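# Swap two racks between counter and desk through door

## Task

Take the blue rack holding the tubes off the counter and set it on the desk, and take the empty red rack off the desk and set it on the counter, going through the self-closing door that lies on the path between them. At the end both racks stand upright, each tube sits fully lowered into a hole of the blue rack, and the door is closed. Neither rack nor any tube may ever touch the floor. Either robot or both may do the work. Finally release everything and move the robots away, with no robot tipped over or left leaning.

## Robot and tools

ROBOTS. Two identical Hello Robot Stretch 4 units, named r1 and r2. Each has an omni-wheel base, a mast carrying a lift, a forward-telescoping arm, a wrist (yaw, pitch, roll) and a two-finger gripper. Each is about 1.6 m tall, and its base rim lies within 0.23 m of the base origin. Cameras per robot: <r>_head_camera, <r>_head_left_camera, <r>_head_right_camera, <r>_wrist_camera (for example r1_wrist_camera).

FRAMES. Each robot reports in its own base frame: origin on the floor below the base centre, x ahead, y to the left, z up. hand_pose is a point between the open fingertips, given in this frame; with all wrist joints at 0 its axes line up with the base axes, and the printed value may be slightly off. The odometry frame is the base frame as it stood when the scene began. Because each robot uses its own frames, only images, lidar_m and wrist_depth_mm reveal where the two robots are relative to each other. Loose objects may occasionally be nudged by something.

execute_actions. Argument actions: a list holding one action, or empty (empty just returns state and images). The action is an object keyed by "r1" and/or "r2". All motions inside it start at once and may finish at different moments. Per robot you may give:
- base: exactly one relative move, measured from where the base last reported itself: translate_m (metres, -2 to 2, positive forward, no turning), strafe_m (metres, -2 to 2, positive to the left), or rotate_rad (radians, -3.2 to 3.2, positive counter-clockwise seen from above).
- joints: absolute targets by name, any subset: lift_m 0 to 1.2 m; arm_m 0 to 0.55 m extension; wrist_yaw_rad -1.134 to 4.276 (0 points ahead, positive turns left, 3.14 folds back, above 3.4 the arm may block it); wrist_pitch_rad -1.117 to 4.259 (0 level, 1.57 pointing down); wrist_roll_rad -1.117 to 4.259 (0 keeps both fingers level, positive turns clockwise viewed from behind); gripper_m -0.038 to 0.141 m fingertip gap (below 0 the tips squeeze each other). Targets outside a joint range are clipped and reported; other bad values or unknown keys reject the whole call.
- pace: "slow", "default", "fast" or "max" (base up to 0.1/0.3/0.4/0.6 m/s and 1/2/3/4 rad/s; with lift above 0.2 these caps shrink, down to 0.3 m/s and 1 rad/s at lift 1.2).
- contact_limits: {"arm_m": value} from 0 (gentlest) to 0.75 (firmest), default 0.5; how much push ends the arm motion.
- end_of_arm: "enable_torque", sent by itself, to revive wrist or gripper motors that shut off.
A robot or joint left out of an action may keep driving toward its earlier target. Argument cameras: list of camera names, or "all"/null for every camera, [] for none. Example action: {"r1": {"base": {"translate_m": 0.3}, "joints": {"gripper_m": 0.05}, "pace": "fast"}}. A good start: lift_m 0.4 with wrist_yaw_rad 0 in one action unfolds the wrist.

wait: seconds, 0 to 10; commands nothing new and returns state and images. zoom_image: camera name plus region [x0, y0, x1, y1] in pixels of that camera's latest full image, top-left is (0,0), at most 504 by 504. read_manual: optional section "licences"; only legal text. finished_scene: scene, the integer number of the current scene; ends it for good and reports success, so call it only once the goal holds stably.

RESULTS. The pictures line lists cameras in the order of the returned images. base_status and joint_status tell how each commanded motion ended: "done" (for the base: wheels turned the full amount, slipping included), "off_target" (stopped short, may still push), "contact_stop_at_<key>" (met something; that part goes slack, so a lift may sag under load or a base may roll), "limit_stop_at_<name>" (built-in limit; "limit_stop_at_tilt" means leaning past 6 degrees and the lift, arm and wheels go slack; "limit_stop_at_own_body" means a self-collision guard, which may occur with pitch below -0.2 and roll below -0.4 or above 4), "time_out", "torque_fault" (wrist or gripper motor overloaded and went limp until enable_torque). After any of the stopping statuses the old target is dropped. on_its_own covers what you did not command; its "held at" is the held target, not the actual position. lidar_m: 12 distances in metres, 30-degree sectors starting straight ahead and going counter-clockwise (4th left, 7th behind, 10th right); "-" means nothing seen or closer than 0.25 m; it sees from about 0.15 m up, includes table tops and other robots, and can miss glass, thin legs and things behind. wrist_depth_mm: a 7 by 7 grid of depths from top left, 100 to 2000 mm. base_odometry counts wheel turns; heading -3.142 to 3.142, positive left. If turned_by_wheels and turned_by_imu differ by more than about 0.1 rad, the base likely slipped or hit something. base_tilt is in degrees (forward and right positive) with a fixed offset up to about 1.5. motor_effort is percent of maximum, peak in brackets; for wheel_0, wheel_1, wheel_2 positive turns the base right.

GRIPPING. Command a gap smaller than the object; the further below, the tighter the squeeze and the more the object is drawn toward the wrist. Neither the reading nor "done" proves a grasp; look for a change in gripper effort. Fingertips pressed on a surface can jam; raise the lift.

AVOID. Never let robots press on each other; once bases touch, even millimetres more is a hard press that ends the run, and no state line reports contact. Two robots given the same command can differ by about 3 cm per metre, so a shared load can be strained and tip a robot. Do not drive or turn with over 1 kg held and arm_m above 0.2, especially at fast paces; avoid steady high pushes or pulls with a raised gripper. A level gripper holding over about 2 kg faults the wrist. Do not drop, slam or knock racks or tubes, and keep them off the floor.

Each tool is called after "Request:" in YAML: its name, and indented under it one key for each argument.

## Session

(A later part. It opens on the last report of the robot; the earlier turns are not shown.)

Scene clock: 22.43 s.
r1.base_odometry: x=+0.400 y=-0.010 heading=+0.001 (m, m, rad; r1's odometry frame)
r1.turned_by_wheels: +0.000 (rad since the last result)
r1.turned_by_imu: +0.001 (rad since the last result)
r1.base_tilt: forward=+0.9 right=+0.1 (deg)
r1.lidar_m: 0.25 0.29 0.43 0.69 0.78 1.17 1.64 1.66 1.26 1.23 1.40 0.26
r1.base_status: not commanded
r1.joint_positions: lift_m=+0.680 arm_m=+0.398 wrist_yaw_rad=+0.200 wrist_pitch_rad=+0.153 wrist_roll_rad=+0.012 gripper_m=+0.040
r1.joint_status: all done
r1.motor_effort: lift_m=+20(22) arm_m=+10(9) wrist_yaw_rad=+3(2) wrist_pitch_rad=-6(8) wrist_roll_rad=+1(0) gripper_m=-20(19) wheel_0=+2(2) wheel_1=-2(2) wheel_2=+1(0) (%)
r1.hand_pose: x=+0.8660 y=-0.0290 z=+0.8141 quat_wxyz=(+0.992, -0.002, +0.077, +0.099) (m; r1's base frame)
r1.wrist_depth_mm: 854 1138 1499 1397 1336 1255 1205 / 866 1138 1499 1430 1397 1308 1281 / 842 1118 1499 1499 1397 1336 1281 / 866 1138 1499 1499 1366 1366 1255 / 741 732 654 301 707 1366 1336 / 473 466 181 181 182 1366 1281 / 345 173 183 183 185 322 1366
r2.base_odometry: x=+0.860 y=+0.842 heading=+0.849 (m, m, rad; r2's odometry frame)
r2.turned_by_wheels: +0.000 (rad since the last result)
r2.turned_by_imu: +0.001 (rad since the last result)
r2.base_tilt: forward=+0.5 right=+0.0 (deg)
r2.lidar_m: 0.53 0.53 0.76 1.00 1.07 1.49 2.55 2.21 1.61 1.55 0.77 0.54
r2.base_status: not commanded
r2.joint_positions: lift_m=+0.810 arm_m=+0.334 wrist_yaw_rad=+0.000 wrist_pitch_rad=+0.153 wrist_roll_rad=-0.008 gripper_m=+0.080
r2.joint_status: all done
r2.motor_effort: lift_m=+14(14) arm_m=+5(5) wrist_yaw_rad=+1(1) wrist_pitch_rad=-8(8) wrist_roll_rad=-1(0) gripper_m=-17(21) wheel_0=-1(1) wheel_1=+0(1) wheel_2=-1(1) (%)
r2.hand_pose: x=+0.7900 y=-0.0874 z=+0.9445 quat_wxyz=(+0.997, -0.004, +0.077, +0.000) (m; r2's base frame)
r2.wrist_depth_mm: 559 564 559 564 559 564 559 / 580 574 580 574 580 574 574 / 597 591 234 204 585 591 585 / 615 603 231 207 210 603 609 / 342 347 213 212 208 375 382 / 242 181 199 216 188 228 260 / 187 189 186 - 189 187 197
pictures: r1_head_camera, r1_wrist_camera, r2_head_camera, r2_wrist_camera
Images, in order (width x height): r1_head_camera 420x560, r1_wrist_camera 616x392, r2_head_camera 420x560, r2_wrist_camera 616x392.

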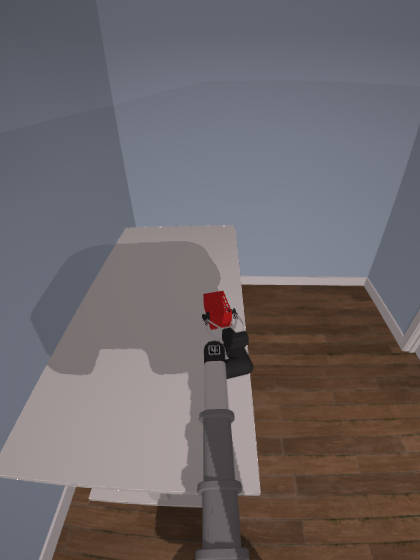

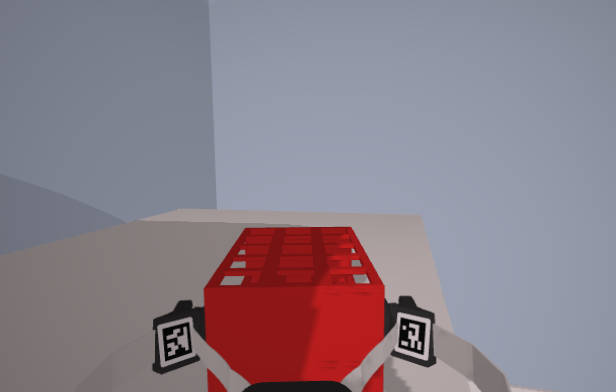

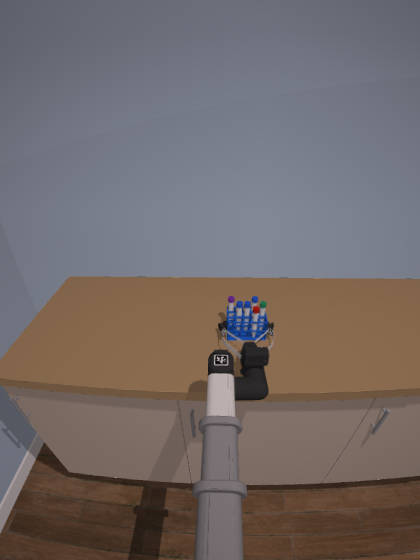

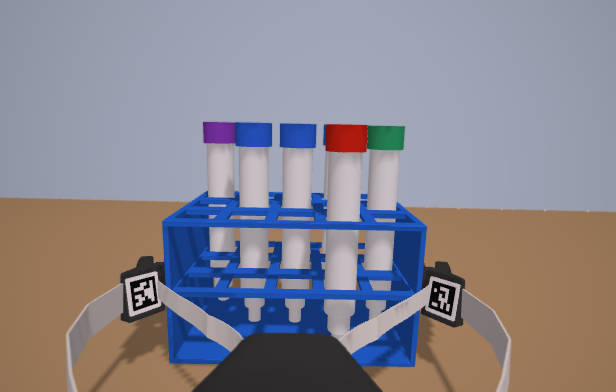

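Request:
execute_actions:
  actions:
    - {"r1":{"base":{"strafe_m":-0.5},"joints":{"gripper_m":0.025,"arm_m":0.0,"wrist_yaw_rad":0,"lift_m":0.72}},"r2":{"joints":{"gripper_m":0.065,"lift_m":0.86},"pace":"slow"}}
  cameras: ["r1_head_camera","r1_head_right_camera","r1_wrist_camera","r2_wrist_camera"]

Scene clock: 27.37 s.
r1.base_odometry: x=+0.400 y=-0.510 heading=+0.001 (m, m, rad; r1's odometry frame)
r1.turned_by_wheels: +0.000 (rad since the last result)
r1.turned_by_imu: +0.002 (rad since the last result)
r1.base_tilt: forward=+0.8 right=+0.0 (deg)
r1.lidar_m: 0.49 0.54 0.48 1.21 1.31 1.73 1.69 0.98 0.75 0.73 0.86 1.28
r1.base_status: done
r1.joint_positions: lift_m=+0.720 arm_m=+0.002 wrist_yaw_rad=+0.000 wrist_pitch_rad=+0.153 wrist_roll_rad=+0.012 gripper_m=+0.026
r1.joint_status: all done
r1.motor_effort: lift_m=+20(20) arm_m=-10(15) wrist_yaw_rad=+3(4) wrist_pitch_rad=-9(9) wrist_roll_rad=-1(0) gripper_m=-25(22) wheel_0=+2(10) wheel_1=-1(8) wheel_2=+1(2) (%)
r1.hand_pose: x=+0.4577 y=-0.0875 z=+0.8540 quat_wxyz=(+0.997, +0.006, +0.077, -0.001) (m; r1's base frame)
r1.wrist_depth_mm: 1808 1863 1863 1708 1708 1756 1229 / 1808 1863 1808 1808 1756 1661 1182 / 1756 1921 1808 1808 1808 1756 1205 / 1756 1921 1863 1863 1756 1808 1182 / 904 1255 1921 297 1863 1808 1182 / 1661 1921 177 177 180 1808 1182 / 1708 171 178 179 179 163 1205
r2.base_odometry: x=+0.860 y=+0.842 heading=+0.849 (m, m, rad; r2's odometry frame)
r2.turned_by_wheels: +0.000 (rad since the last result)
r2.turned_by_imu: +0.002 (rad since the last result)
r2.base_tilt: forward=+0.4 right=+0.0 (deg)
r2.lidar_m: 0.51 0.53 0.78 0.98 1.07 1.47 2.54 2.24 1.64 1.52 0.74 0.53
r2.base_status: not commanded
r2.joint_positions: lift_m=+0.860 arm_m=+0.334 wrist_yaw_rad=+0.000 wrist_pitch_rad=+0.154 wrist_roll_rad=-0.008 gripper_m=+0.065
r2.joint_status: all done
r2.motor_effort: lift_m=+23(23) arm_m=+5(5) wrist_yaw_rad=+1(2) wrist_pitch_rad=-9(10) wrist_roll_rad=+0(0) gripper_m=-22(24) wheel_0=-1(1) wheel_1=+0(0) wheel_2=-1(1) (%)
r2.hand_pose: x=+0.7900 y=-0.0874 z=+0.9937 quat_wxyz=(+0.997, -0.004, +0.077, +0.000) (m; r2's base frame)
r2.wrist_depth_mm: 564 564 554 559 559 559 559 / 580 574 580 580 569 580 574 / 591 591 225 200 585 591 591 / 615 615 226 202 207 603 615 / 480 484 208 202 196 517 525 / 338 179 211 210 185 180 364 / 262 264 187 - 249 262 276
pictures: r1_head_camera, r1_head_right_camera, r1_wrist_camera, r2_wrist_camera
Images, in order (width x height): r1_head_camera 420x560, r1_head_right_camera 420x672, r1_wrist_camera 616x392, r2_wrist_camera 616x392.

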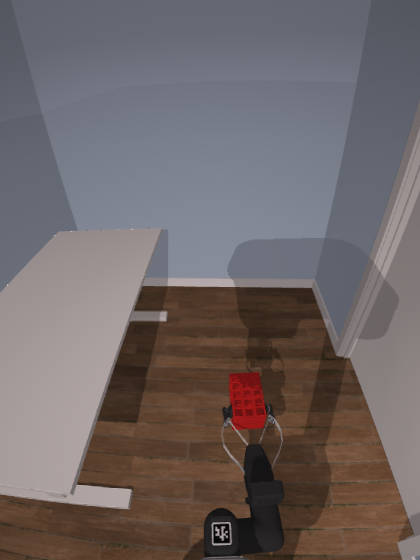

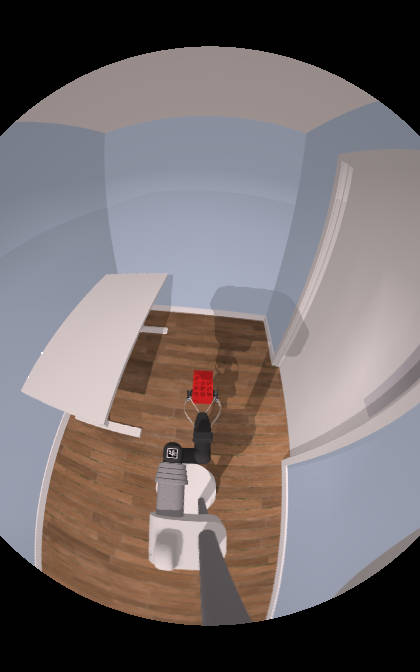

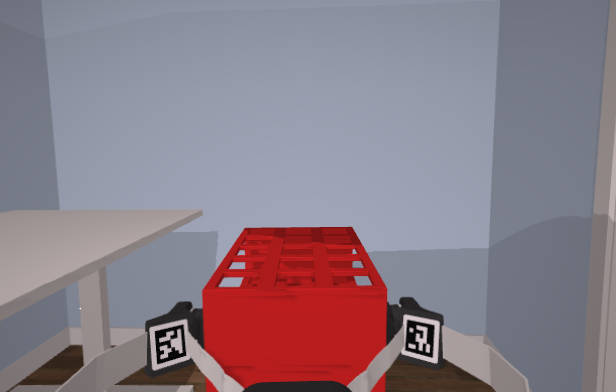

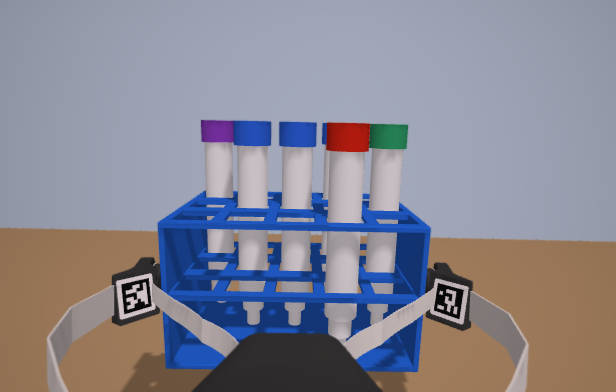

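Request:
execute_actions:
  actions:
    - {"r1":{"base":{"translate_m":0.72},"joints":{"lift_m":0.86}},"r2":{"base":{"translate_m":-0.55},"joints":{"arm_m":0.0}}}
  cameras: []

Request:
execute_actions:
  actions:
    - {"r1":{"base":{"rotate_rad":1.5},"pace":"slow"},"r2":{"base":{"rotate_rad":-1.57},"pace":"slow"}}
  cameras: ["r1_head_left_camera","r1_head_right_camera","r2_head_camera","r2_wrist_camera"]

Scene clock: 32.60 s.
r1.base_odometry: x=+1.120 y=-0.509 heading=+0.001 (m, m, rad; r1's odometry frame)
r1.turned_by_wheels: +0.000 (rad since the last result)
r1.turned_by_imu: +0.003 (rad since the last result)
r1.base_tilt: forward=+0.8 right=+0.1 (deg)
r1.lidar_m: 0.51 0.50 0.36 0.32 0.36 0.55 2.41 1.07 0.89 0.84 0.92 1.24
r1.base_status: done
r1.joint_positions: lift_m=+0.860 arm_m=+0.002 wrist_yaw_rad=+0.000 wrist_pitch_rad=+0.153 wrist_roll_rad=+0.012 gripper_m=+0.026
r1.joint_status: all done
r1.motor_effort: lift_m=+20(20) arm_m=-10(9) wrist_yaw_rad=+3(2) wrist_pitch_rad=-9(8) wrist_roll_rad=+0(0) gripper_m=-26(25) wheel_0=+3(9) wheel_1=+2(9) wheel_2=-1(11) (%)
r1.hand_pose: x=+0.4577 y=-0.0874 z=+0.9940 quat_wxyz=(+0.997, +0.006, +0.077, +0.000) (m; r1's base frame)
r1.wrist_depth_mm: 1098 1078 1060 1042 1042 1008 1025 / 1138 1138 1078 1060 1060 1042 1025 / 1118 1138 1098 1078 1098 1025 1042 / 1160 1138 1118 1118 1098 1060 1042 / 1182 1182 1138 298 1078 1078 1060 / 1182 1160 177 177 180 1098 1078 / 699 170 179 180 179 164 1118
r2.base_odometry: x=+0.496 y=+0.429 heading=+0.849 (m, m, rad; r2's odometry frame)
r2.turned_by_wheels: +0.000 (rad since the last result)
r2.turned_by_imu: +0.004 (rad since the last result)
r2.base_tilt: forward=+0.4 right=-0.1 (deg)
r2.lidar_m: 0.42 1.09 1.06 1.00 1.08 1.49 2.01 2.08 1.60 1.52 1.61 0.45
r2.base_status: done
r2.joint_positions: lift_m=+0.860 arm_m=+0.001 wrist_yaw_rad=+0.000 wrist_pitch_rad=+0.154 wrist_roll_rad=-0.008 gripper_m=+0.065
r2.joint_status: all done
r2.motor_effort: lift_m=+22(23) arm_m=-5(7) wrist_yaw_rad=+2(0) wrist_pitch_rad=-9(9) wrist_roll_rad=+2(1) gripper_m=-21(20) wheel_0=+0(3) wheel_1=+0(7) wheel_2=-1(8) (%)
r2.hand_pose: x=+0.4569 y=-0.0875 z=+0.9937 quat_wxyz=(+0.997, -0.004, +0.077, +0.000) (m; r2's base frame)
r2.wrist_depth_mm: 1366 1366 1397 1366 1336 1366 1366 / 1397 1397 1397 1397 1366 1397 1366 / 1430 1430 225 200 1464 1464 1499 / 878 878 226 202 208 991 991 / 904 891 209 203 196 891 904 / 931 179 211 210 185 181 931 / 960 960 188 - 931 960 976
pictures: none
No camera images: the call's "cameras" was empty. Leave "cameras" out to get every camera's image.

Scene clock: 35.47 s.
r1.base_odometry: x=+1.120 y=-0.509 heading=+1.500 (m, m, rad; r1's odometry frame)
r1.turned_by_wheels: +1.499 (rad since the last result)
r1.turned_by_imu: +1.502 (rad since the last result)
r1.base_tilt: forward=+0.9 right=+0.1 (deg)
r1.lidar_m: 0.36 0.38 0.50 2.40 1.14 0.89 0.86 0.90 1.15 1.27 0.55 0.39
r1.base_status: done
r1.joint_positions: lift_m=+0.860 arm_m=+0.002 wrist_yaw_rad=+0.000 wrist_pitch_rad=+0.153 wrist_roll_rad=+0.012 gripper_m=+0.026
r1.joint_status: not commanded
r1.motor_effort: lift_m=+20(20) arm_m=-9(10) wrist_yaw_rad=+2(2) wrist_pitch_rad=-9(9) wrist_roll_rad=+0(1) gripper_m=-25(25) wheel_0=-5(8) wheel_1=-3(8) wheel_2=-3(4) (%)
r1.hand_pose: x=+0.4577 y=-0.0874 z=+0.9940 quat_wxyz=(+0.997, +0.006, +0.077, +0.000) (m; r1's base frame)
r1.wrist_depth_mm: 931 917 931 917 931 946 946 / 946 946 931 931 960 960 931 / 960 976 960 960 976 960 960 / 976 976 946 960 991 960 976 / 1008 991 976 298 991 991 991 / 1008 991 178 177 180 904 904 / 691 171 179 179 179 163 676
r2.base_odometry: x=+0.496 y=+0.429 heading=-0.721 (m, m, rad; r2's odometry frame)
r2.turned_by_wheels: -1.570 (rad since the last result)
r2.turned_by_imu: -1.572 (rad since the last result)
r2.base_tilt: forward=+0.5 right=+0.0 (deg)
r2.lidar_m: 0.40 1.63 1.10 1.07 1.12 1.05 1.00 1.05 1.47 1.98 2.10 0.46
r2.base_status: done
r2.joint_positions: lift_m=+0.860 arm_m=+0.001 wrist_yaw_rad=+0.000 wrist_pitch_rad=+0.154 wrist_roll_rad=-0.008 gripper_m=+0.065
r2.joint_status: not commanded
r2.motor_effort: lift_m=+22(22) arm_m=-5(5) wrist_yaw_rad=+1(0) wrist_pitch_rad=-10(10) wrist_roll_rad=-1(0) gripper_m=-21(21) wheel_0=+1(0) wheel_1=-1(7) wheel_2=-1(5) (%)
r2.hand_pose: x=+0.4569 y=-0.0875 z=+0.9937 quat_wxyz=(+0.997, -0.004, +0.077, +0.000) (m; r2's base frame)
r2.wrist_depth_mm: 1205 1229 1229 1205 1205 1229 1229 / 1255 1281 1281 1229 1255 1229 1255 / 1308 1281 226 200 1281 1308 1308 / 1336 1366 227 202 208 1336 1308 / 1336 1397 208 203 196 1336 1366 / 1397 179 211 210 185 180 1430 / 1464 1464 188 - 1430 1430 1430
pictures: r1_head_left_camera, r1_head_right_camera, r2_head_camera, r2_wrist_camera
Images, in order (width x height): r1_head_left_camera 420x672, r1_head_right_camera 420x672, r2_head_camera 420x560, r2_wrist_camera 616x392.

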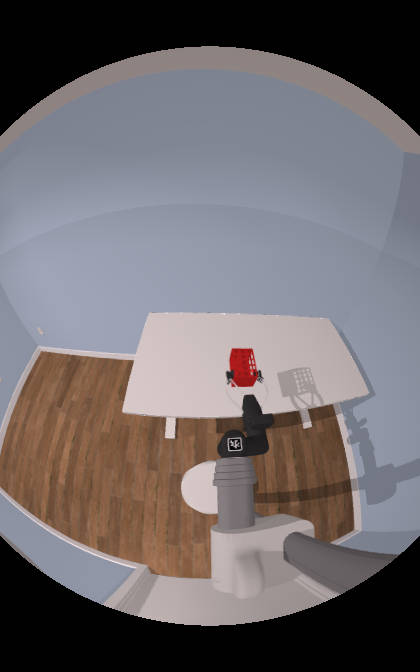

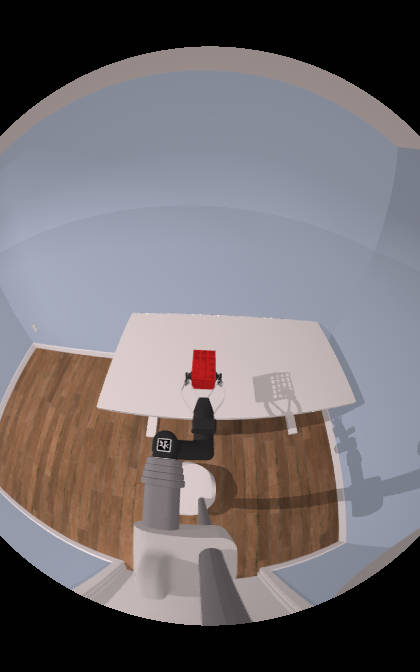

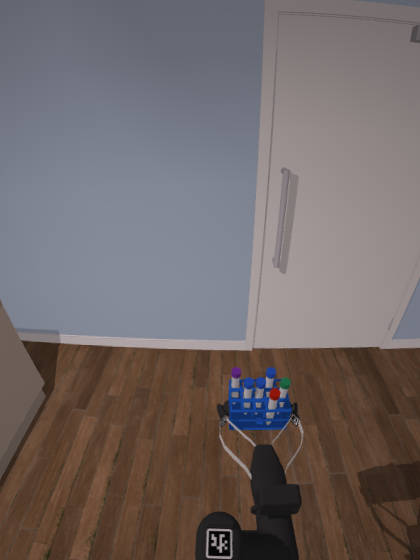

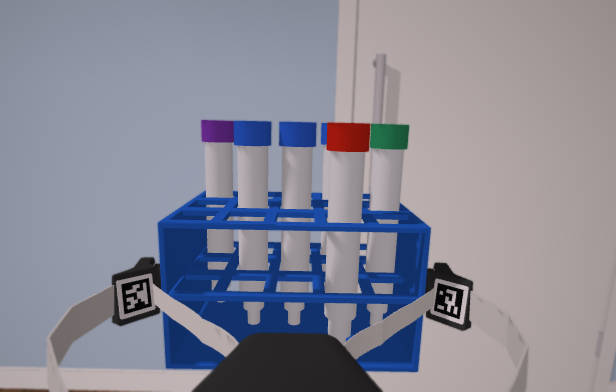

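Request:
execute_actions:
  actions:
    - {"r1":{"base":{"translate_m":-0.56}},"r2":{"base":{"translate_m":0.45}}}
  cameras: ["r1_head_left_camera"]

Request:
execute_actions:
  actions:
    - {"r1":{"base":{"translate_m":-0.4},"pace":"slow"}}
  cameras: ["r1_head_left_camera","r1_head_right_camera","r2_head_right_camera"]

Scene clock: 39.37 s.
r1.base_odometry: x=+1.081 y=-1.068 heading=+1.500 (m, m, rad; r1's odometry frame)
r1.turned_by_wheels: +0.000 (rad since the last result)
r1.turned_by_imu: +0.000 (rad since the last result)
r1.base_tilt: forward=+0.9 right=+0.1 (deg)
r1.lidar_m: 0.50 0.94 2.51 0.92 0.45 0.30 0.29 0.30 0.43 1.02 1.32 0.97
r1.base_status: done
r1.joint_positions: lift_m=+0.860 arm_m=+0.002 wrist_yaw_rad=+0.000 wrist_pitch_rad=+0.153 wrist_roll_rad=+0.012 gripper_m=+0.026
r1.joint_status: not commanded
r1.motor_effort: lift_m=+20(20) arm_m=-9(10) wrist_yaw_rad=+3(2) wrist_pitch_rad=-8(8) wrist_roll_rad=+0(1) gripper_m=-27(24) wheel_0=-3(8) wheel_1=-3(10) wheel_2=+1(12) (%)
r1.hand_pose: x=+0.4577 y=-0.0874 z=+0.9940 quat_wxyz=(+0.997, +0.006, +0.077, +0.000) (m; r1's base frame)
r1.wrist_depth_mm: 1499 1537 1464 1464 1464 1499 1464 / 1499 1576 1499 1499 1499 1499 1499 / 1499 1576 1537 1576 1537 1576 1537 / 1576 1576 1537 1537 1537 1537 1576 / 1576 1576 1281 297 1430 1430 1537 / 1576 946 178 177 180 946 917 / 768 171 179 179 180 164 1160
r2.base_odometry: x=+0.835 y=+0.132 heading=-0.721 (m, m, rad; r2's odometry frame)
r2.turned_by_wheels: +0.000 (rad since the last result)
r2.turned_by_imu: +0.000 (rad since the last result)
r2.base_tilt: forward=+0.5 right=-0.1 (deg)
r2.lidar_m: 0.40 1.14 1.11 1.07 1.13 1.54 1.47 1.53 2.06 1.99 1.56 0.45
r2.base_status: done
r2.joint_positions: lift_m=+0.860 arm_m=+0.001 wrist_yaw_rad=+0.000 wrist_pitch_rad=+0.154 wrist_roll_rad=-0.008 gripper_m=+0.065
r2.joint_status: not commanded
r2.motor_effort: lift_m=+22(22) arm_m=-6(5) wrist_yaw_rad=+0(1) wrist_pitch_rad=-10(9) wrist_roll_rad=-1(1) gripper_m=-20(22) wheel_0=-1(4) wheel_1=-1(6) wheel_2=+2(9) (%)
r2.hand_pose: x=+0.4569 y=-0.0874 z=+0.9937 quat_wxyz=(+0.997, -0.004, +0.077, +0.000) (m; r2's base frame)
r2.wrist_depth_mm: 820 820 820 820 820 809 809 / 854 831 842 842 820 831 831 / 878 866 227 196 778 854 854 / 891 878 227 201 208 891 878 / 917 904 208 202 196 917 904 / 931 179 211 210 186 180 946 / 991 976 187 - 960 960 976
pictures: r1_head_left_camera
Images, in order (width x height): r1_head_left_camera 420x672.

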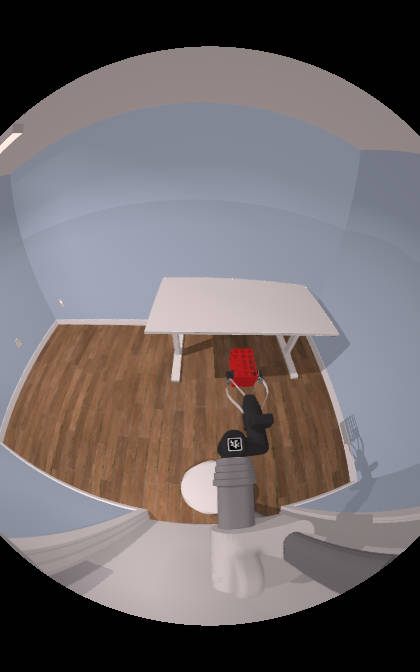

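Scene clock: 44.90 s.
r1.base_odometry: x=+1.061 y=-1.203 heading=+1.635 (m, m, rad; r1's odometry frame)
r1.turned_by_wheels: +0.135 (rad since the last result)
r1.turned_by_imu: +0.110 (rad since the last result)
r1.base_tilt: forward=+0.9 right=+0.1 (deg)
r1.lidar_m: 0.48 1.11 2.39 0.43 0.25 0.25 - 0.25 0.31 1.00 1.36 1.03
r1.base_status: translate_m contact_stop (by the wheels' count: -0.136 of -0.400)
r1.joint_positions: lift_m=+0.860 arm_m=+0.002 wrist_yaw_rad=+0.000 wrist_pitch_rad=+0.153 wrist_roll_rad=+0.012 gripper_m=+0.026
r1.joint_status: not commanded
r1.on_its_own: the wheels are slack since a contact_stop
r1.motor_effort: lift_m=+18(20) arm_m=-8(10) wrist_yaw_rad=+2(8) wrist_pitch_rad=-9(10) wrist_roll_rad=+0(1) gripper_m=-27(26) wheel_0=+0(25) wheel_1=+0(29) wheel_2=+0(34) (%)
r1.hand_pose: x=+0.4575 y=-0.0874 z=+0.9941 quat_wxyz=(+0.997, +0.006, +0.077, +0.000) (m; r1's base frame)
r1.wrist_depth_mm: 1708 1708 1618 1576 1576 1499 1464 / 1756 1708 1661 1661 1576 1537 1537 / 1808 1708 1708 1708 1618 1576 1537 / 1863 1808 1661 1661 1618 1576 1576 / 1808 1863 1336 297 1430 1397 1397 / 1921 1756 178 176 180 917 917 / 1808 171 179 179 179 164 1618
r2.base_odometry: x=+0.835 y=+0.132 heading=-0.721 (m, m, rad; r2's odometry frame)
r2.turned_by_wheels: +0.000 (rad since the last result)
r2.turned_by_imu: +0.002 (rad since the last result)
r2.base_tilt: forward=+0.5 right=-0.1 (deg)
r2.lidar_m: 0.42 1.15 1.11 1.07 1.12 1.52 1.46 1.52 2.05 1.97 1.60 0.46
r2.base_status: not commanded
r2.joint_positions: lift_m=+0.860 arm_m=+0.001 wrist_yaw_rad=+0.000 wrist_pitch_rad=+0.154 wrist_roll_rad=-0.008 gripper_m=+0.065
r2.joint_status: not commanded
r2.motor_effort: lift_m=+22(22) arm_m=-5(5) wrist_yaw_rad=+1(1) wrist_pitch_rad=-9(9) wrist_roll_rad=-1(1) gripper_m=-21(21) wheel_0=-1(1) wheel_1=-1(1) wheel_2=+2(2) (%)
r2.hand_pose: x=+0.4569 y=-0.0874 z=+0.9937 quat_wxyz=(+0.997, -0.004, +0.077, +0.000) (m; r2's base frame)
r2.wrist_depth_mm: 820 820 809 820 798 809 820 / 842 842 842 831 842 831 842 / 866 854 226 198 788 854 866 / 878 891 227 202 207 878 891 / 917 904 208 203 196 904 917 / 946 179 211 210 186 180 946 / 976 960 187 - 960 960 976
pictures: r1_head_left_camera, r1_head_right_camera, r2_head_right_camera
Images, in order (width x height): r1_head_left_camera 420x672, r1_head_right_camera 420x672, r2_head_right_camera 420x672.

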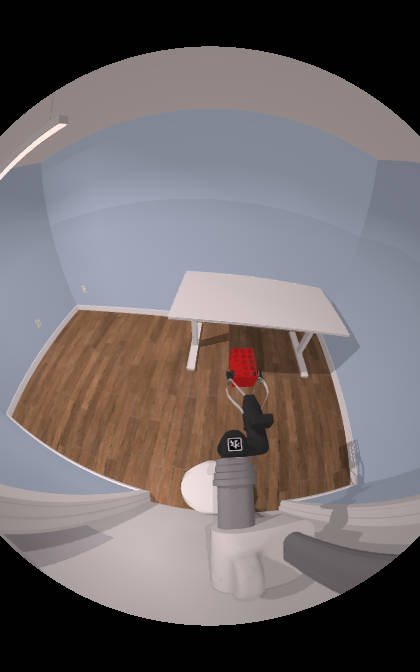

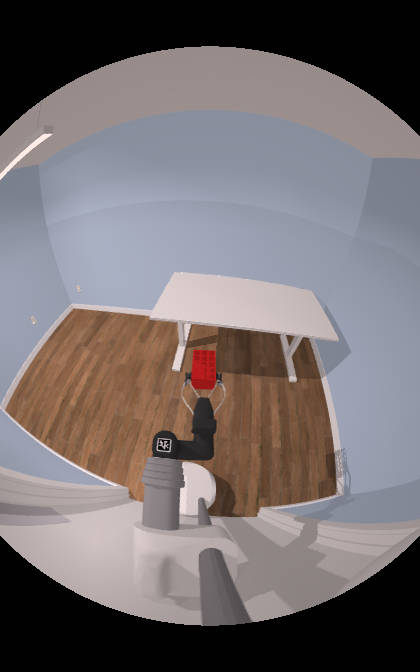

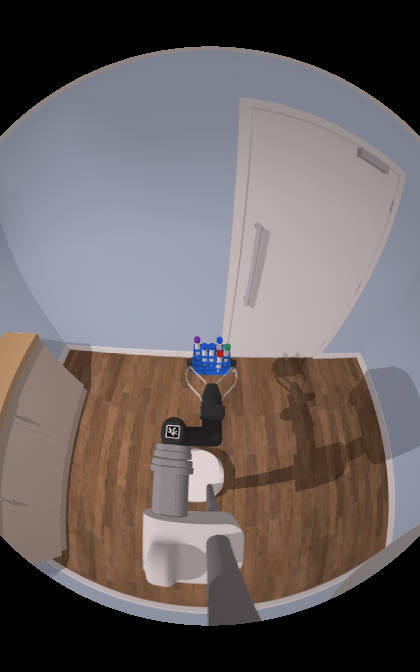

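Request:
execute_actions:
  actions:
    - {"r1":{"base":{"rotate_rad":-0.11}}}
  cameras: []

Request:
execute_actions:
  actions:
    - {"r1":{"base":{"strafe_m":0.15}}}
  cameras: ["r1_head_left_camera"]

Request:
execute_actions:
  actions:
    - {"r1":{"base":{"translate_m":-0.3}}}
  cameras: ["r1_head_left_camera","r1_head_right_camera","r2_head_right_camera"]

Scene clock: 46.60 s.
r1.base_odometry: x=+1.061 y=-1.203 heading=+1.526 (m, m, rad; r1's odometry frame)
r1.turned_by_wheels: -0.109 (rad since the last result)
r1.turned_by_imu: -0.109 (rad since the last result)
r1.base_tilt: forward=+0.8 right=+0.2 (deg)
r1.lidar_m: 0.50 1.07 2.49 0.50 0.29 0.25 - 0.25 0.28 0.57 1.39 1.08
r1.base_status: done
r1.joint_positions: lift_m=+0.860 arm_m=+0.002 wrist_yaw_rad=+0.000 wrist_pitch_rad=+0.153 wrist_roll_rad=+0.012 gripper_m=+0.026
r1.joint_status: not commanded
r1.motor_effort: lift_m=+18(18) arm_m=-8(9) wrist_yaw_rad=+3(4) wrist_pitch_rad=-8(9) wrist_roll_rad=-1(0) gripper_m=-23(25) wheel_0=+4(7) wheel_1=+3(6) wheel_2=+1(12) (%)
r1.hand_pose: x=+0.4575 y=-0.0875 z=+0.9941 quat_wxyz=(+0.997, +0.006, +0.077, -0.001) (m; r1's base frame)
r1.wrist_depth_mm: 1576 1661 1618 1537 1618 1576 1537 / 1576 1618 1618 1618 1618 1618 1618 / 1708 1661 1661 1708 1576 1618 1661 / 1618 1661 1661 1756 1661 1708 1661 / 1708 1708 1308 298 1397 1397 1464 / 1756 946 177 177 180 1008 991 / 1808 170 179 179 180 164 1708
r2.base_odometry: x=+0.835 y=+0.132 heading=-0.721 (m, m, rad; r2's odometry frame)
r2.turned_by_wheels: +0.000 (rad since the last result)
r2.turned_by_imu: +0.001 (rad since the last result)
r2.base_tilt: forward=+0.4 right=+0.0 (deg)
r2.lidar_m: 0.43 1.14 1.14 1.06 1.13 1.55 1.46 1.52 2.02 1.98 1.60 0.43
r2.base_status: not commanded
r2.joint_positions: lift_m=+0.860 arm_m=+0.001 wrist_yaw_rad=+0.000 wrist_pitch_rad=+0.154 wrist_roll_rad=-0.008 gripper_m=+0.065
r2.joint_status: not commanded
r2.motor_effort: lift_m=+22(22) arm_m=-5(5) wrist_yaw_rad=+1(1) wrist_pitch_rad=-9(9) wrist_roll_rad=+0(1) gripper_m=-22(20) wheel_0=-1(0) wheel_1=-2(2) wheel_2=+2(2) (%)
r2.hand_pose: x=+0.4569 y=-0.0874 z=+0.9937 quat_wxyz=(+0.997, -0.004, +0.077, +0.000) (m; r2's base frame)
r2.wrist_depth_mm: 809 809 809 809 798 809 809 / 842 831 842 831 831 842 842 / 866 866 226 199 788 878 866 / 891 878 227 202 206 891 878 / 931 917 208 202 196 917 917 / 931 179 211 211 185 180 946 / 960 960 188 - 960 960 976
pictures: none
No camera images: the call's "cameras" was empty. Leave "cameras" out to get every camera's image.

Scene clock: 48.33 s.
r1.base_odometry: x=+0.911 y=-1.196 heading=+1.526 (m, m, rad; r1's odometry frame)
r1.turned_by_wheels: +0.000 (rad since the last result)
r1.turned_by_imu: +0.001 (rad since the last result)
r1.base_tilt: forward=+0.8 right=+0.1 (deg)
r1.lidar_m: 0.51 1.09 2.34 0.52 0.27 0.25 - 0.25 0.28 0.71 1.52 1.06
r1.base_status: done
r1.joint_positions: lift_m=+0.860 arm_m=+0.002 wrist_yaw_rad=+0.000 wrist_pitch_rad=+0.153 wrist_roll_rad=+0.012 gripper_m=+0.026
r1.joint_status: not commanded
r1.motor_effort: lift_m=+18(18) arm_m=-9(9) wrist_yaw_rad=+3(2) wrist_pitch_rad=-8(9) wrist_roll_rad=-1(0) gripper_m=-25(24) wheel_0=-1(11) wheel_1=+1(11) wheel_2=+0(1) (%)
r1.hand_pose: x=+0.4575 y=-0.0874 z=+0.9941 quat_wxyz=(+0.997, +0.006, +0.077, +0.000) (m; r1's base frame)
r1.wrist_depth_mm: 1618 1618 1576 1576 1576 1618 1618 / 1618 1576 1618 1618 1576 1618 1618 / 1661 1618 1661 1661 1661 1618 1618 / 1661 1756 1708 1661 1661 1708 1618 / 1708 1661 1281 296 1430 1430 1430 / 1708 1661 177 177 180 991 991 / 1808 171 179 179 180 164 1863
r2.base_odometry: x=+0.835 y=+0.132 heading=-0.721 (m, m, rad; r2's odometry frame)
r2.turned_by_wheels: +0.000 (rad since the last result)
r2.turned_by_imu: +0.001 (rad since the last result)
r2.base_tilt: forward=+0.5 right=-0.1 (deg)
r2.lidar_m: 0.43 1.16 1.12 1.07 1.15 1.56 1.48 1.53 2.05 1.99 1.58 0.42
r2.base_status: not commanded
r2.joint_positions: lift_m=+0.860 arm_m=+0.001 wrist_yaw_rad=+0.000 wrist_pitch_rad=+0.154 wrist_roll_rad=-0.008 gripper_m=+0.065
r2.joint_status: not commanded
r2.motor_effort: lift_m=+22(22) arm_m=-6(5) wrist_yaw_rad=+1(1) wrist_pitch_rad=-10(9) wrist_roll_rad=-2(1) gripper_m=-19(21) wheel_0=-1(1) wheel_1=-1(1) wheel_2=+2(2) (%)
r2.hand_pose: x=+0.4569 y=-0.0874 z=+0.9937 quat_wxyz=(+0.997, -0.004, +0.077, +0.000) (m; r2's base frame)
r2.wrist_depth_mm: 809 820 820 820 809 809 809 / 831 831 842 842 842 831 831 / 866 866 226 199 798 866 854 / 891 904 226 202 206 891 891 / 904 904 208 203 196 917 917 / 931 179 211 211 185 181 960 / 960 976 187 - 960 976 960
pictures: r1_head_left_camera
Images, in order (width x height): r1_head_left_camera 420x672.

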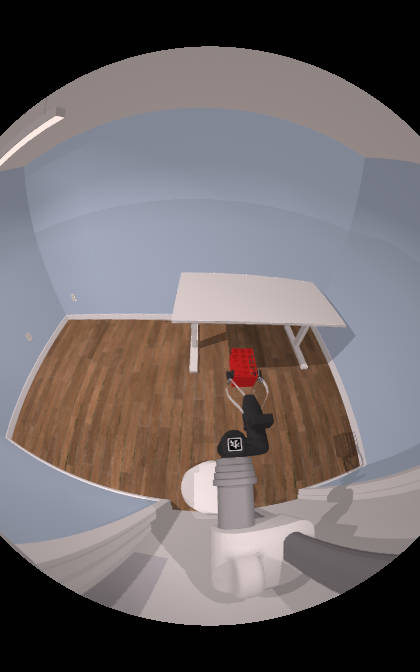

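Scene clock: 53.10 s.
r1.base_odometry: x=+0.898 y=-1.496 heading=+1.527 (m, m, rad; r1's odometry frame)
r1.turned_by_wheels: +0.001 (rad since the last result)
r1.turned_by_imu: -0.242 (rad since the last result)
r1.base_tilt: forward=+0.9 right=+0.1 (deg)
r1.lidar_m: 0.49 1.24 2.46 2.26 - 0.27 0.25 - 0.25 0.28 0.76 1.43
r1.base_status: done
r1.joint_positions: lift_m=+0.860 arm_m=+0.002 wrist_yaw_rad=+0.000 wrist_pitch_rad=+0.153 wrist_roll_rad=+0.012 gripper_m=+0.026
r1.joint_status: not commanded
r1.motor_effort: lift_m=+18(19) arm_m=-8(9) wrist_yaw_rad=+2(2) wrist_pitch_rad=-8(9) wrist_roll_rad=-1(1) gripper_m=-25(24) wheel_0=-5(22) wheel_1=-4(37) wheel_2=+17(34) (%)
r1.hand_pose: x=+0.4575 y=-0.0874 z=+0.9941 quat_wxyz=(+0.997, +0.006, +0.077, +0.000) (m; r1's base frame)
r1.wrist_depth_mm: 1708 1756 1808 1863 1921 - 1576 / 1708 1808 1808 1921 - - 1537 / 1661 1708 1863 1983 - - 1618 / 1708 1808 1921 - - - 1661 / 1756 1464 1308 298 1397 1618 1618 / 1808 1078 177 177 181 - 1661 / 1808 171 179 180 180 164 1661
r2.base_odometry: x=+0.835 y=+0.132 heading=-0.721 (m, m, rad; r2's odometry frame)
r2.turned_by_wheels: +0.000 (rad since the last result)
r2.turned_by_imu: +0.002 (rad since the last result)
r2.base_tilt: forward=+0.4 right=+0.0 (deg)
r2.lidar_m: 0.42 1.13 1.15 1.06 1.12 1.54 1.47 1.50 2.03 1.98 1.51 0.46
r2.base_status: not commanded
r2.joint_positions: lift_m=+0.860 arm_m=+0.001 wrist_yaw_rad=+0.000 wrist_pitch_rad=+0.154 wrist_roll_rad=-0.008 gripper_m=+0.065
r2.joint_status: not commanded
r2.motor_effort: lift_m=+23(23) arm_m=-6(5) wrist_yaw_rad=+1(1) wrist_pitch_rad=-9(8) wrist_roll_rad=+0(1) gripper_m=-20(22) wheel_0=-1(1) wheel_1=-1(1) wheel_2=+2(2) (%)
r2.hand_pose: x=+0.4569 y=-0.0874 z=+0.9937 quat_wxyz=(+0.997, -0.004, +0.077, +0.000) (m; r2's base frame)
r2.wrist_depth_mm: 809 820 820 809 - 559 621 / 842 842 831 831 831 574 634 / 866 854 226 198 591 597 654 / 891 878 228 202 206 621 683 / 931 917 208 203 196 627 707 / 946 179 211 211 185 180 741 / 991 976 187 - 654 691 778
pictures: r1_head_left_camera, r1_head_right_camera, r2_head_right_camera
Images, in order (width x height): r1_head_left_camera 420x672, r1_head_right_camera 420x672, r2_head_right_camera 420x672.

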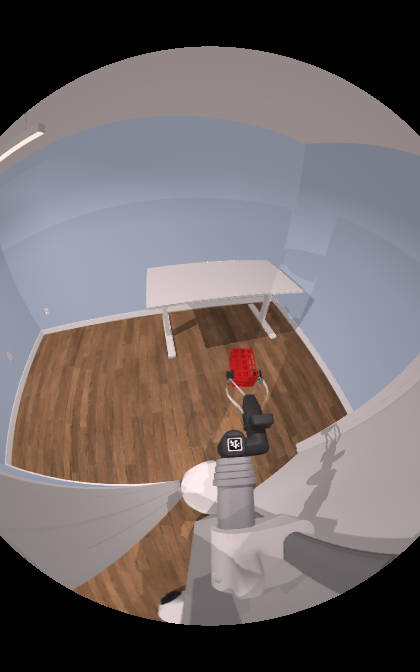

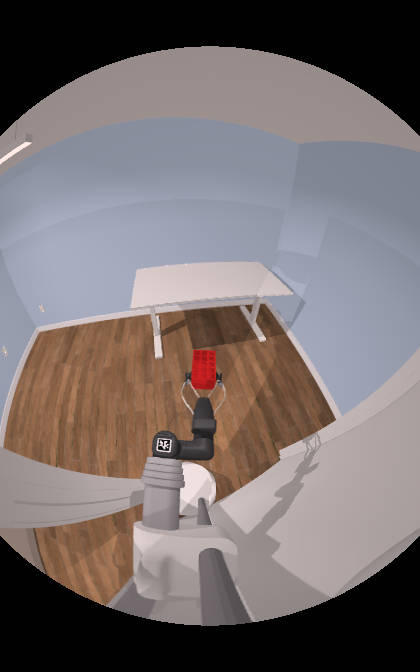

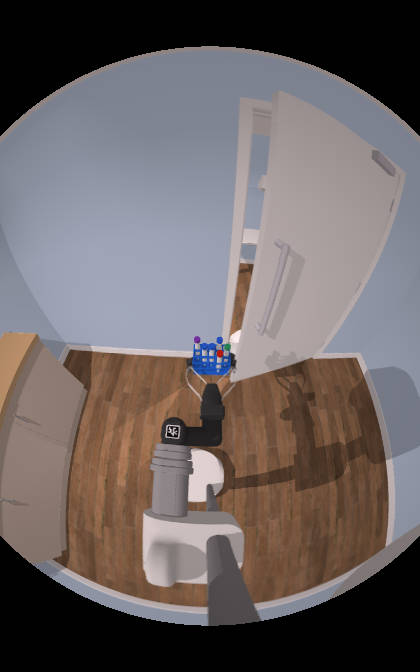

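Request:
execute_actions:
  actions:
    - {"r1":{"base":{"rotate_rad":0.55},"pace":"slow"},"r2":{"base":{"strafe_m":0.25}}}
  cameras: []

Request:
execute_actions:
  actions:
    - {"r1":{"base":{"translate_m":-0.25}}}
  cameras: ["r1_head_left_camera","r1_head_right_camera","r2_head_right_camera"]

Scene clock: 62.00 s.
r1.base_odometry: x=+0.824 y=-1.287 heading=+2.357 (m, m, rad; r1's odometry frame)
r1.turned_by_wheels: +0.831 (rad since the last result)
r1.turned_by_imu: +0.816 (rad since the last result)
r1.base_tilt: forward=+0.8 right=+0.1 (deg)
r1.lidar_m: 0.50 2.20 0.43 0.25 0.25 - 0.25 0.31 0.80 1.45 1.05 1.02
r1.base_status: rotate_rad contact_stop (by the wheels' count: +0.831 of +0.550)
r1.joint_positions: lift_m=+0.860 arm_m=+0.002 wrist_yaw_rad=+0.000 wrist_pitch_rad=+0.153 wrist_roll_rad=+0.012 gripper_m=+0.026
r1.joint_status: not commanded
r1.on_its_own: the wheels are slack since a contact_stop
r1.motor_effort: lift_m=+17(18) arm_m=-9(8) wrist_yaw_rad=+2(3) wrist_pitch_rad=-8(8) wrist_roll_rad=-1(1) gripper_m=-24(24) wheel_0=+0(34) wheel_1=+0(21) wheel_2=+0(13) (%)
r1.hand_pose: x=+0.4575 y=-0.0874 z=+0.9942 quat_wxyz=(+0.997, +0.006, +0.077, +0.000) (m; r1's base frame)
r1.wrist_depth_mm: 1983 - - 1921 1708 1537 1336 / 1983 - - 1921 1708 1499 1366 / 1983 - - 1983 1708 1537 1366 / 1921 - - 1983 1708 1537 1397 / - - - 298 1661 1537 1336 / 1983 - 177 177 181 1078 917 / 1921 170 179 179 179 164 759
r2.base_odometry: x=+1.000 y=+0.320 heading=-0.721 (m, m, rad; r2's odometry frame)
r2.turned_by_wheels: +0.000 (rad since the last result)
r2.turned_by_imu: +0.004 (rad since the last result)
r2.base_tilt: forward=+0.4 right=-0.1 (deg)
r2.lidar_m: 0.41 1.15 0.87 0.81 0.85 1.20 1.46 1.54 2.13 2.23 1.61 0.44
r2.base_status: done
r2.joint_positions: lift_m=+0.860 arm_m=+0.001 wrist_yaw_rad=+0.000 wrist_pitch_rad=+0.154 wrist_roll_rad=-0.008 gripper_m=+0.065
r2.joint_status: not commanded
r2.motor_effort: lift_m=+22(22) arm_m=-5(5) wrist_yaw_rad=+0(1) wrist_pitch_rad=-9(10) wrist_roll_rad=-1(1) gripper_m=-24(21) wheel_0=+2(9) wheel_1=-1(8) wheel_2=+1(1) (%)
r2.hand_pose: x=+0.4569 y=-0.0874 z=+0.9937 quat_wxyz=(+0.997, -0.004, +0.077, +0.000) (m; r2's base frame)
r2.wrist_depth_mm: 820 820 820 809 820 820 820 / 831 842 842 831 831 831 842 / 866 866 226 198 842 866 854 / 878 891 227 203 207 878 891 / 917 917 208 203 196 904 917 / 931 179 211 211 186 180 946 / 976 991 187 - 960 960 976
pictures: none
No camera images: the call's "cameras" was empty. Leave "cameras" out to get every camera's image.

not run: a stop came earlier in this reply.

Request:
execute_actions:
  actions:
    - {"r1":{"base":{"rotate_rad":-0.57},"joints":{"lift_m":0.6}}}
  cameras: []

Request:
execute_actions:
  actions:
    - {"r1":{"base":{"translate_m":0.3},"joints":{"lift_m":0.3,"wrist_yaw_rad":2.9}}}
  cameras: ["r1_head_left_camera","r1_wrist_camera"]

Request:
execute_actions:
  actions:
    - {"r1":{"base":{"rotate_rad":-2.94}}}
  cameras: ["r1_head_left_camera","r1_head_camera"]

Scene clock: 66.73 s.
r1.base_odometry: x=+0.824 y=-1.287 heading=+1.788 (m, m, rad; r1's odometry frame)
r1.turned_by_wheels: -0.569 (rad since the last result)
r1.turned_by_imu: -0.568 (rad since the last result)
r1.base_tilt: forward=+0.9 right=+0.2 (deg)
r1.lidar_m: 0.48 1.95 2.23 0.56 0.25 0.25 - 0.25 0.29 0.82 1.52 1.07
r1.base_status: done
r1.joint_positions: lift_m=+0.600 arm_m=+0.002 wrist_yaw_rad=+0.000 wrist_pitch_rad=+0.153 wrist_roll_rad=+0.012 gripper_m=+0.026
r1.joint_status: all done
r1.motor_effort: lift_m=+16(17) arm_m=-9(8) wrist_yaw_rad=+3(5) wrist_pitch_rad=-8(8) wrist_roll_rad=+0(1) gripper_m=-25(24) wheel_0=-5(5) wheel_1=+5(13) wheel_2=+15(21) (%)
r1.hand_pose: x=+0.4575 y=-0.0875 z=+0.7343 quat_wxyz=(+0.997, +0.006, +0.077, -0.001) (m; r1's base frame)
r1.wrist_depth_mm: 1618 1576 1618 1618 1576 1618 1576 / 1661 1618 1618 1618 1618 1618 1618 / 1708 1708 1661 1661 1618 1708 1618 / 1661 1661 1308 1308 1255 1205 1160 / 1708 1661 1661 297 1708 1661 1756 / 1756 1661 177 177 180 1756 1808 / 1537 171 179 179 179 164 1576
r2.base_odometry: x=+1.000 y=+0.320 heading=-0.721 (m, m, rad; r2's odometry frame)
r2.turned_by_wheels: +0.000 (rad since the last result)
r2.turned_by_imu: +0.002 (rad since the last result)
r2.base_tilt: forward=+0.5 right=-0.1 (deg)
r2.lidar_m: 0.41 1.15 0.86 0.81 0.85 1.21 1.47 1.52 2.13 2.22 1.60 0.46
r2.base_status: not commanded
r2.joint_positions: lift_m=+0.860 arm_m=+0.001 wrist_yaw_rad=+0.000 wrist_pitch_rad=+0.154 wrist_roll_rad=-0.008 gripper_m=+0.065
r2.joint_status: not commanded
r2.motor_effort: lift_m=+22(22) arm_m=-5(5) wrist_yaw_rad=+1(1) wrist_pitch_rad=-9(10) wrist_roll_rad=+1(0) gripper_m=-18(20) wheel_0=+2(2) wheel_1=+0(1) wheel_2=+1(0) (%)
r2.hand_pose: x=+0.4569 y=-0.0874 z=+0.9937 quat_wxyz=(+0.997, -0.004, +0.077, +0.000) (m; r2's base frame)
r2.wrist_depth_mm: 820 820 820 820 831 820 809 / 831 831 842 854 842 831 831 / 866 866 225 198 842 866 866 / 904 891 226 202 207 891 891 / 904 917 208 203 197 904 904 / 931 179 211 211 185 180 946 / 976 976 188 - 946 960 976
pictures: none
No camera images: the call's "cameras" was empty. Leave "cameras" out to get every camera's image.

Scene clock: 69.20 s.
r1.base_odometry: x=+0.759 y=-0.994 heading=+1.789 (m, m, rad; r1's odometry frame)
r1.turned_by_wheels: +0.000 (rad since the last result)
r1.turned_by_imu: +0.002 (rad since the last result)
r1.base_tilt: forward=+0.7 right=+0.1 (deg)
r1.lidar_m: 0.71 1.65 2.23 1.68 0.62 0.44 0.47 0.49 0.70 1.56 1.07 0.74
r1.base_status: done
r1.joint_positions: lift_m=+0.300 arm_m=+0.002 wrist_yaw_rad=+2.900 wrist_pitch_rad=+0.153 wrist_roll_rad=+0.012 gripper_m=+0.026
r1.joint_status: all done
r1.motor_effort: lift_m=+16(17) arm_m=-9(8) wrist_yaw_rad=+4(9) wrist_pitch_rad=-8(8) wrist_roll_rad=+1(0) gripper_m=-25(24) wheel_0=+3(10) wheel_1=+3(5) wheel_2=+0(14) (%)
r1.hand_pose: x=-0.0835 y=+0.1532 z=+0.4343 quat_wxyz=(+0.121, -0.075, +0.015, +0.990) (m; r1's base frame)
r1.wrist_depth_mm: 131 574 603 554 591 634 676 / 136 278 609 564 597 640 668 / 168 591 615 591 615 647 699 / 569 591 627 585 621 661 707 / 574 609 627 298 634 668 723 / 580 603 178 177 180 683 750 / 585 171 179 180 180 164 732
r2.base_odometry: x=+1.000 y=+0.320 heading=-0.721 (m, m, rad; r2's odometry frame)
r2.turned_by_wheels: +0.000 (rad since the last result)
r2.turned_by_imu: +0.001 (rad since the last result)
r2.base_tilt: forward=+0.5 right=-0.1 (deg)
r2.lidar_m: 0.42 1.14 0.86 0.82 0.87 1.17 1.47 1.54 2.10 2.21 1.59 0.43
r2.base_status: not commanded
r2.joint_positions: lift_m=+0.860 arm_m=+0.001 wrist_yaw_rad=+0.000 wrist_pitch_rad=+0.154 wrist_roll_rad=-0.008 gripper_m=+0.065
r2.joint_status: not commanded
r2.motor_effort: lift_m=+22(22) arm_m=-5(5) wrist_yaw_rad=+0(1) wrist_pitch_rad=-10(9) wrist_roll_rad=-1(1) gripper_m=-21(23) wheel_0=+2(2) wheel_1=-1(1) wheel_2=+0(1) (%)
r2.hand_pose: x=+0.4569 y=-0.0874 z=+0.9937 quat_wxyz=(+0.997, -0.004, +0.077, +0.000) (m; r2's base frame)
r2.wrist_depth_mm: 831 820 831 831 820 809 820 / 854 831 842 842 842 831 842 / 866 878 226 198 854 854 866 / 891 891 228 202 207 878 891 / 917 917 208 202 196 917 904 / 917 179 211 211 185 180 946 / 976 976 188 - 946 960 976
pictures: r1_head_left_camera, r1_wrist_camera
Images, in order (width x height): r1_head_left_camera 420x672, r1_wrist_camera 616x392.

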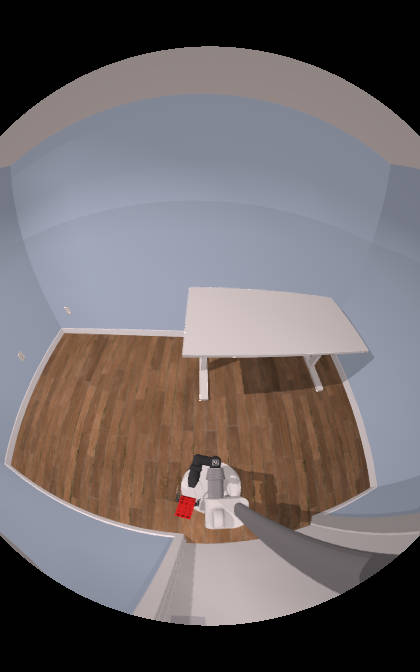

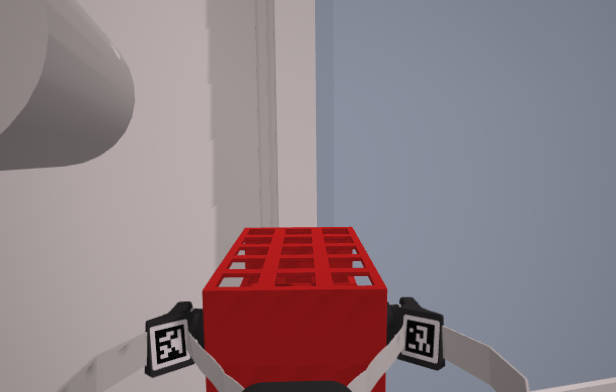

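Scene clock: 71.97 s.
r1.base_odometry: x=+0.759 y=-0.994 heading=-1.151 (m, m, rad; r1's odometry frame)
r1.turned_by_wheels: -2.940 (rad since the last result)
r1.turned_by_imu: -2.942 (rad since the last result)
r1.base_tilt: forward=+0.8 right=+0.2 (deg)
r1.lidar_m: 0.47 0.55 0.87 1.56 0.94 0.72 0.73 1.74 2.13 1.00 0.50 0.40
r1.base_status: done
r1.joint_positions: lift_m=+0.300 arm_m=+0.002 wrist_yaw_rad=+2.900 wrist_pitch_rad=+0.153 wrist_roll_rad=+0.012 gripper_m=+0.026
r1.joint_status: not commanded
r1.motor_effort: lift_m=+16(16) arm_m=-8(8) wrist_yaw_rad=+3(3) wrist_pitch_rad=-9(8) wrist_roll_rad=+0(1) gripper_m=-22(26) wheel_0=+2(9) wheel_1=+0(12) wheel_2=+1(8) (%)
r1.hand_pose: x=-0.0835 y=+0.1532 z=+0.4343 quat_wxyz=(+0.121, -0.075, +0.015, +0.990) (m; r1's base frame)
r1.wrist_depth_mm: 131 1618 1661 1708 1708 1708 1708 / 136 278 960 1118 1160 1182 1205 / 167 1661 1661 1756 1708 1756 1808 / 1708 1756 1756 1708 1808 1708 1808 / 1756 1708 1229 298 1808 1808 1863 / 1397 1366 178 177 181 1308 1336 / 1025 170 179 179 180 163 991
r2.base_odometry: x=+1.000 y=+0.320 heading=-0.721 (m, m, rad; r2's odometry frame)
r2.turned_by_wheels: +0.000 (rad since the last result)
r2.turned_by_imu: +0.001 (rad since the last result)
r2.base_tilt: forward=+0.5 right=-0.1 (deg)
r2.lidar_m: 0.39 1.18 0.86 0.80 0.86 1.13 1.46 1.53 2.12 2.19 1.59 0.47
r2.base_status: not commanded
r2.joint_positions: lift_m=+0.860 arm_m=+0.001 wrist_yaw_rad=+0.000 wrist_pitch_rad=+0.154 wrist_roll_rad=-0.008 gripper_m=+0.065
r2.joint_status: not commanded
r2.motor_effort: lift_m=+23(22) arm_m=-5(5) wrist_yaw_rad=+1(1) wrist_pitch_rad=-10(10) wrist_roll_rad=+0(1) gripper_m=-21(20) wheel_0=+2(2) wheel_1=+0(0) wheel_2=+1(1) (%)
r2.hand_pose: x=+0.4569 y=-0.0874 z=+0.9937 quat_wxyz=(+0.997, -0.004, +0.077, +0.000) (m; r2's base frame)
r2.wrist_depth_mm: 820 820 831 820 820 820 809 / 842 842 842 842 831 831 831 / 866 866 226 198 842 854 866 / 878 904 227 202 206 891 878 / 917 917 208 204 197 891 904 / 946 179 211 211 185 180 931 / 960 991 187 - 960 960 976
pictures: r1_head_camera, r1_head_left_camera
Images, in order (width x height): r1_head_camera 420x560, r1_head_left_camera 420x672.

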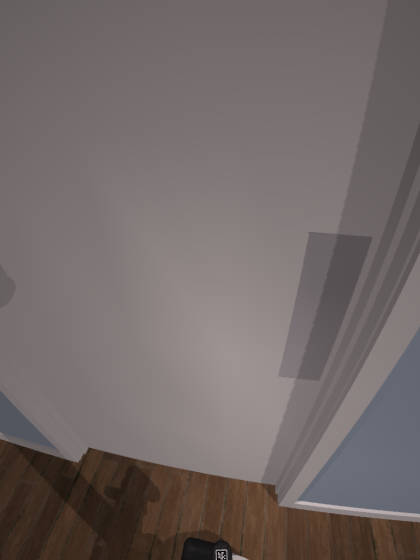

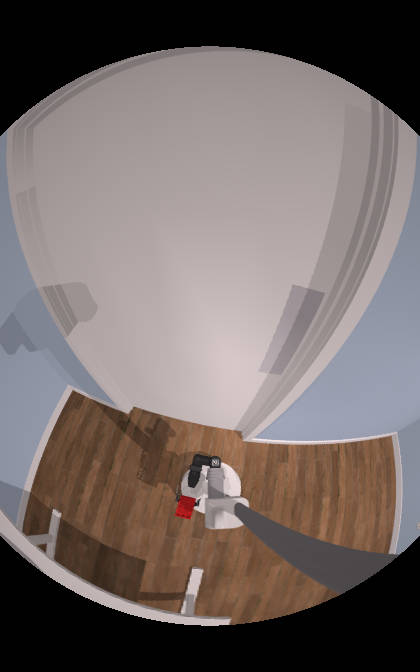

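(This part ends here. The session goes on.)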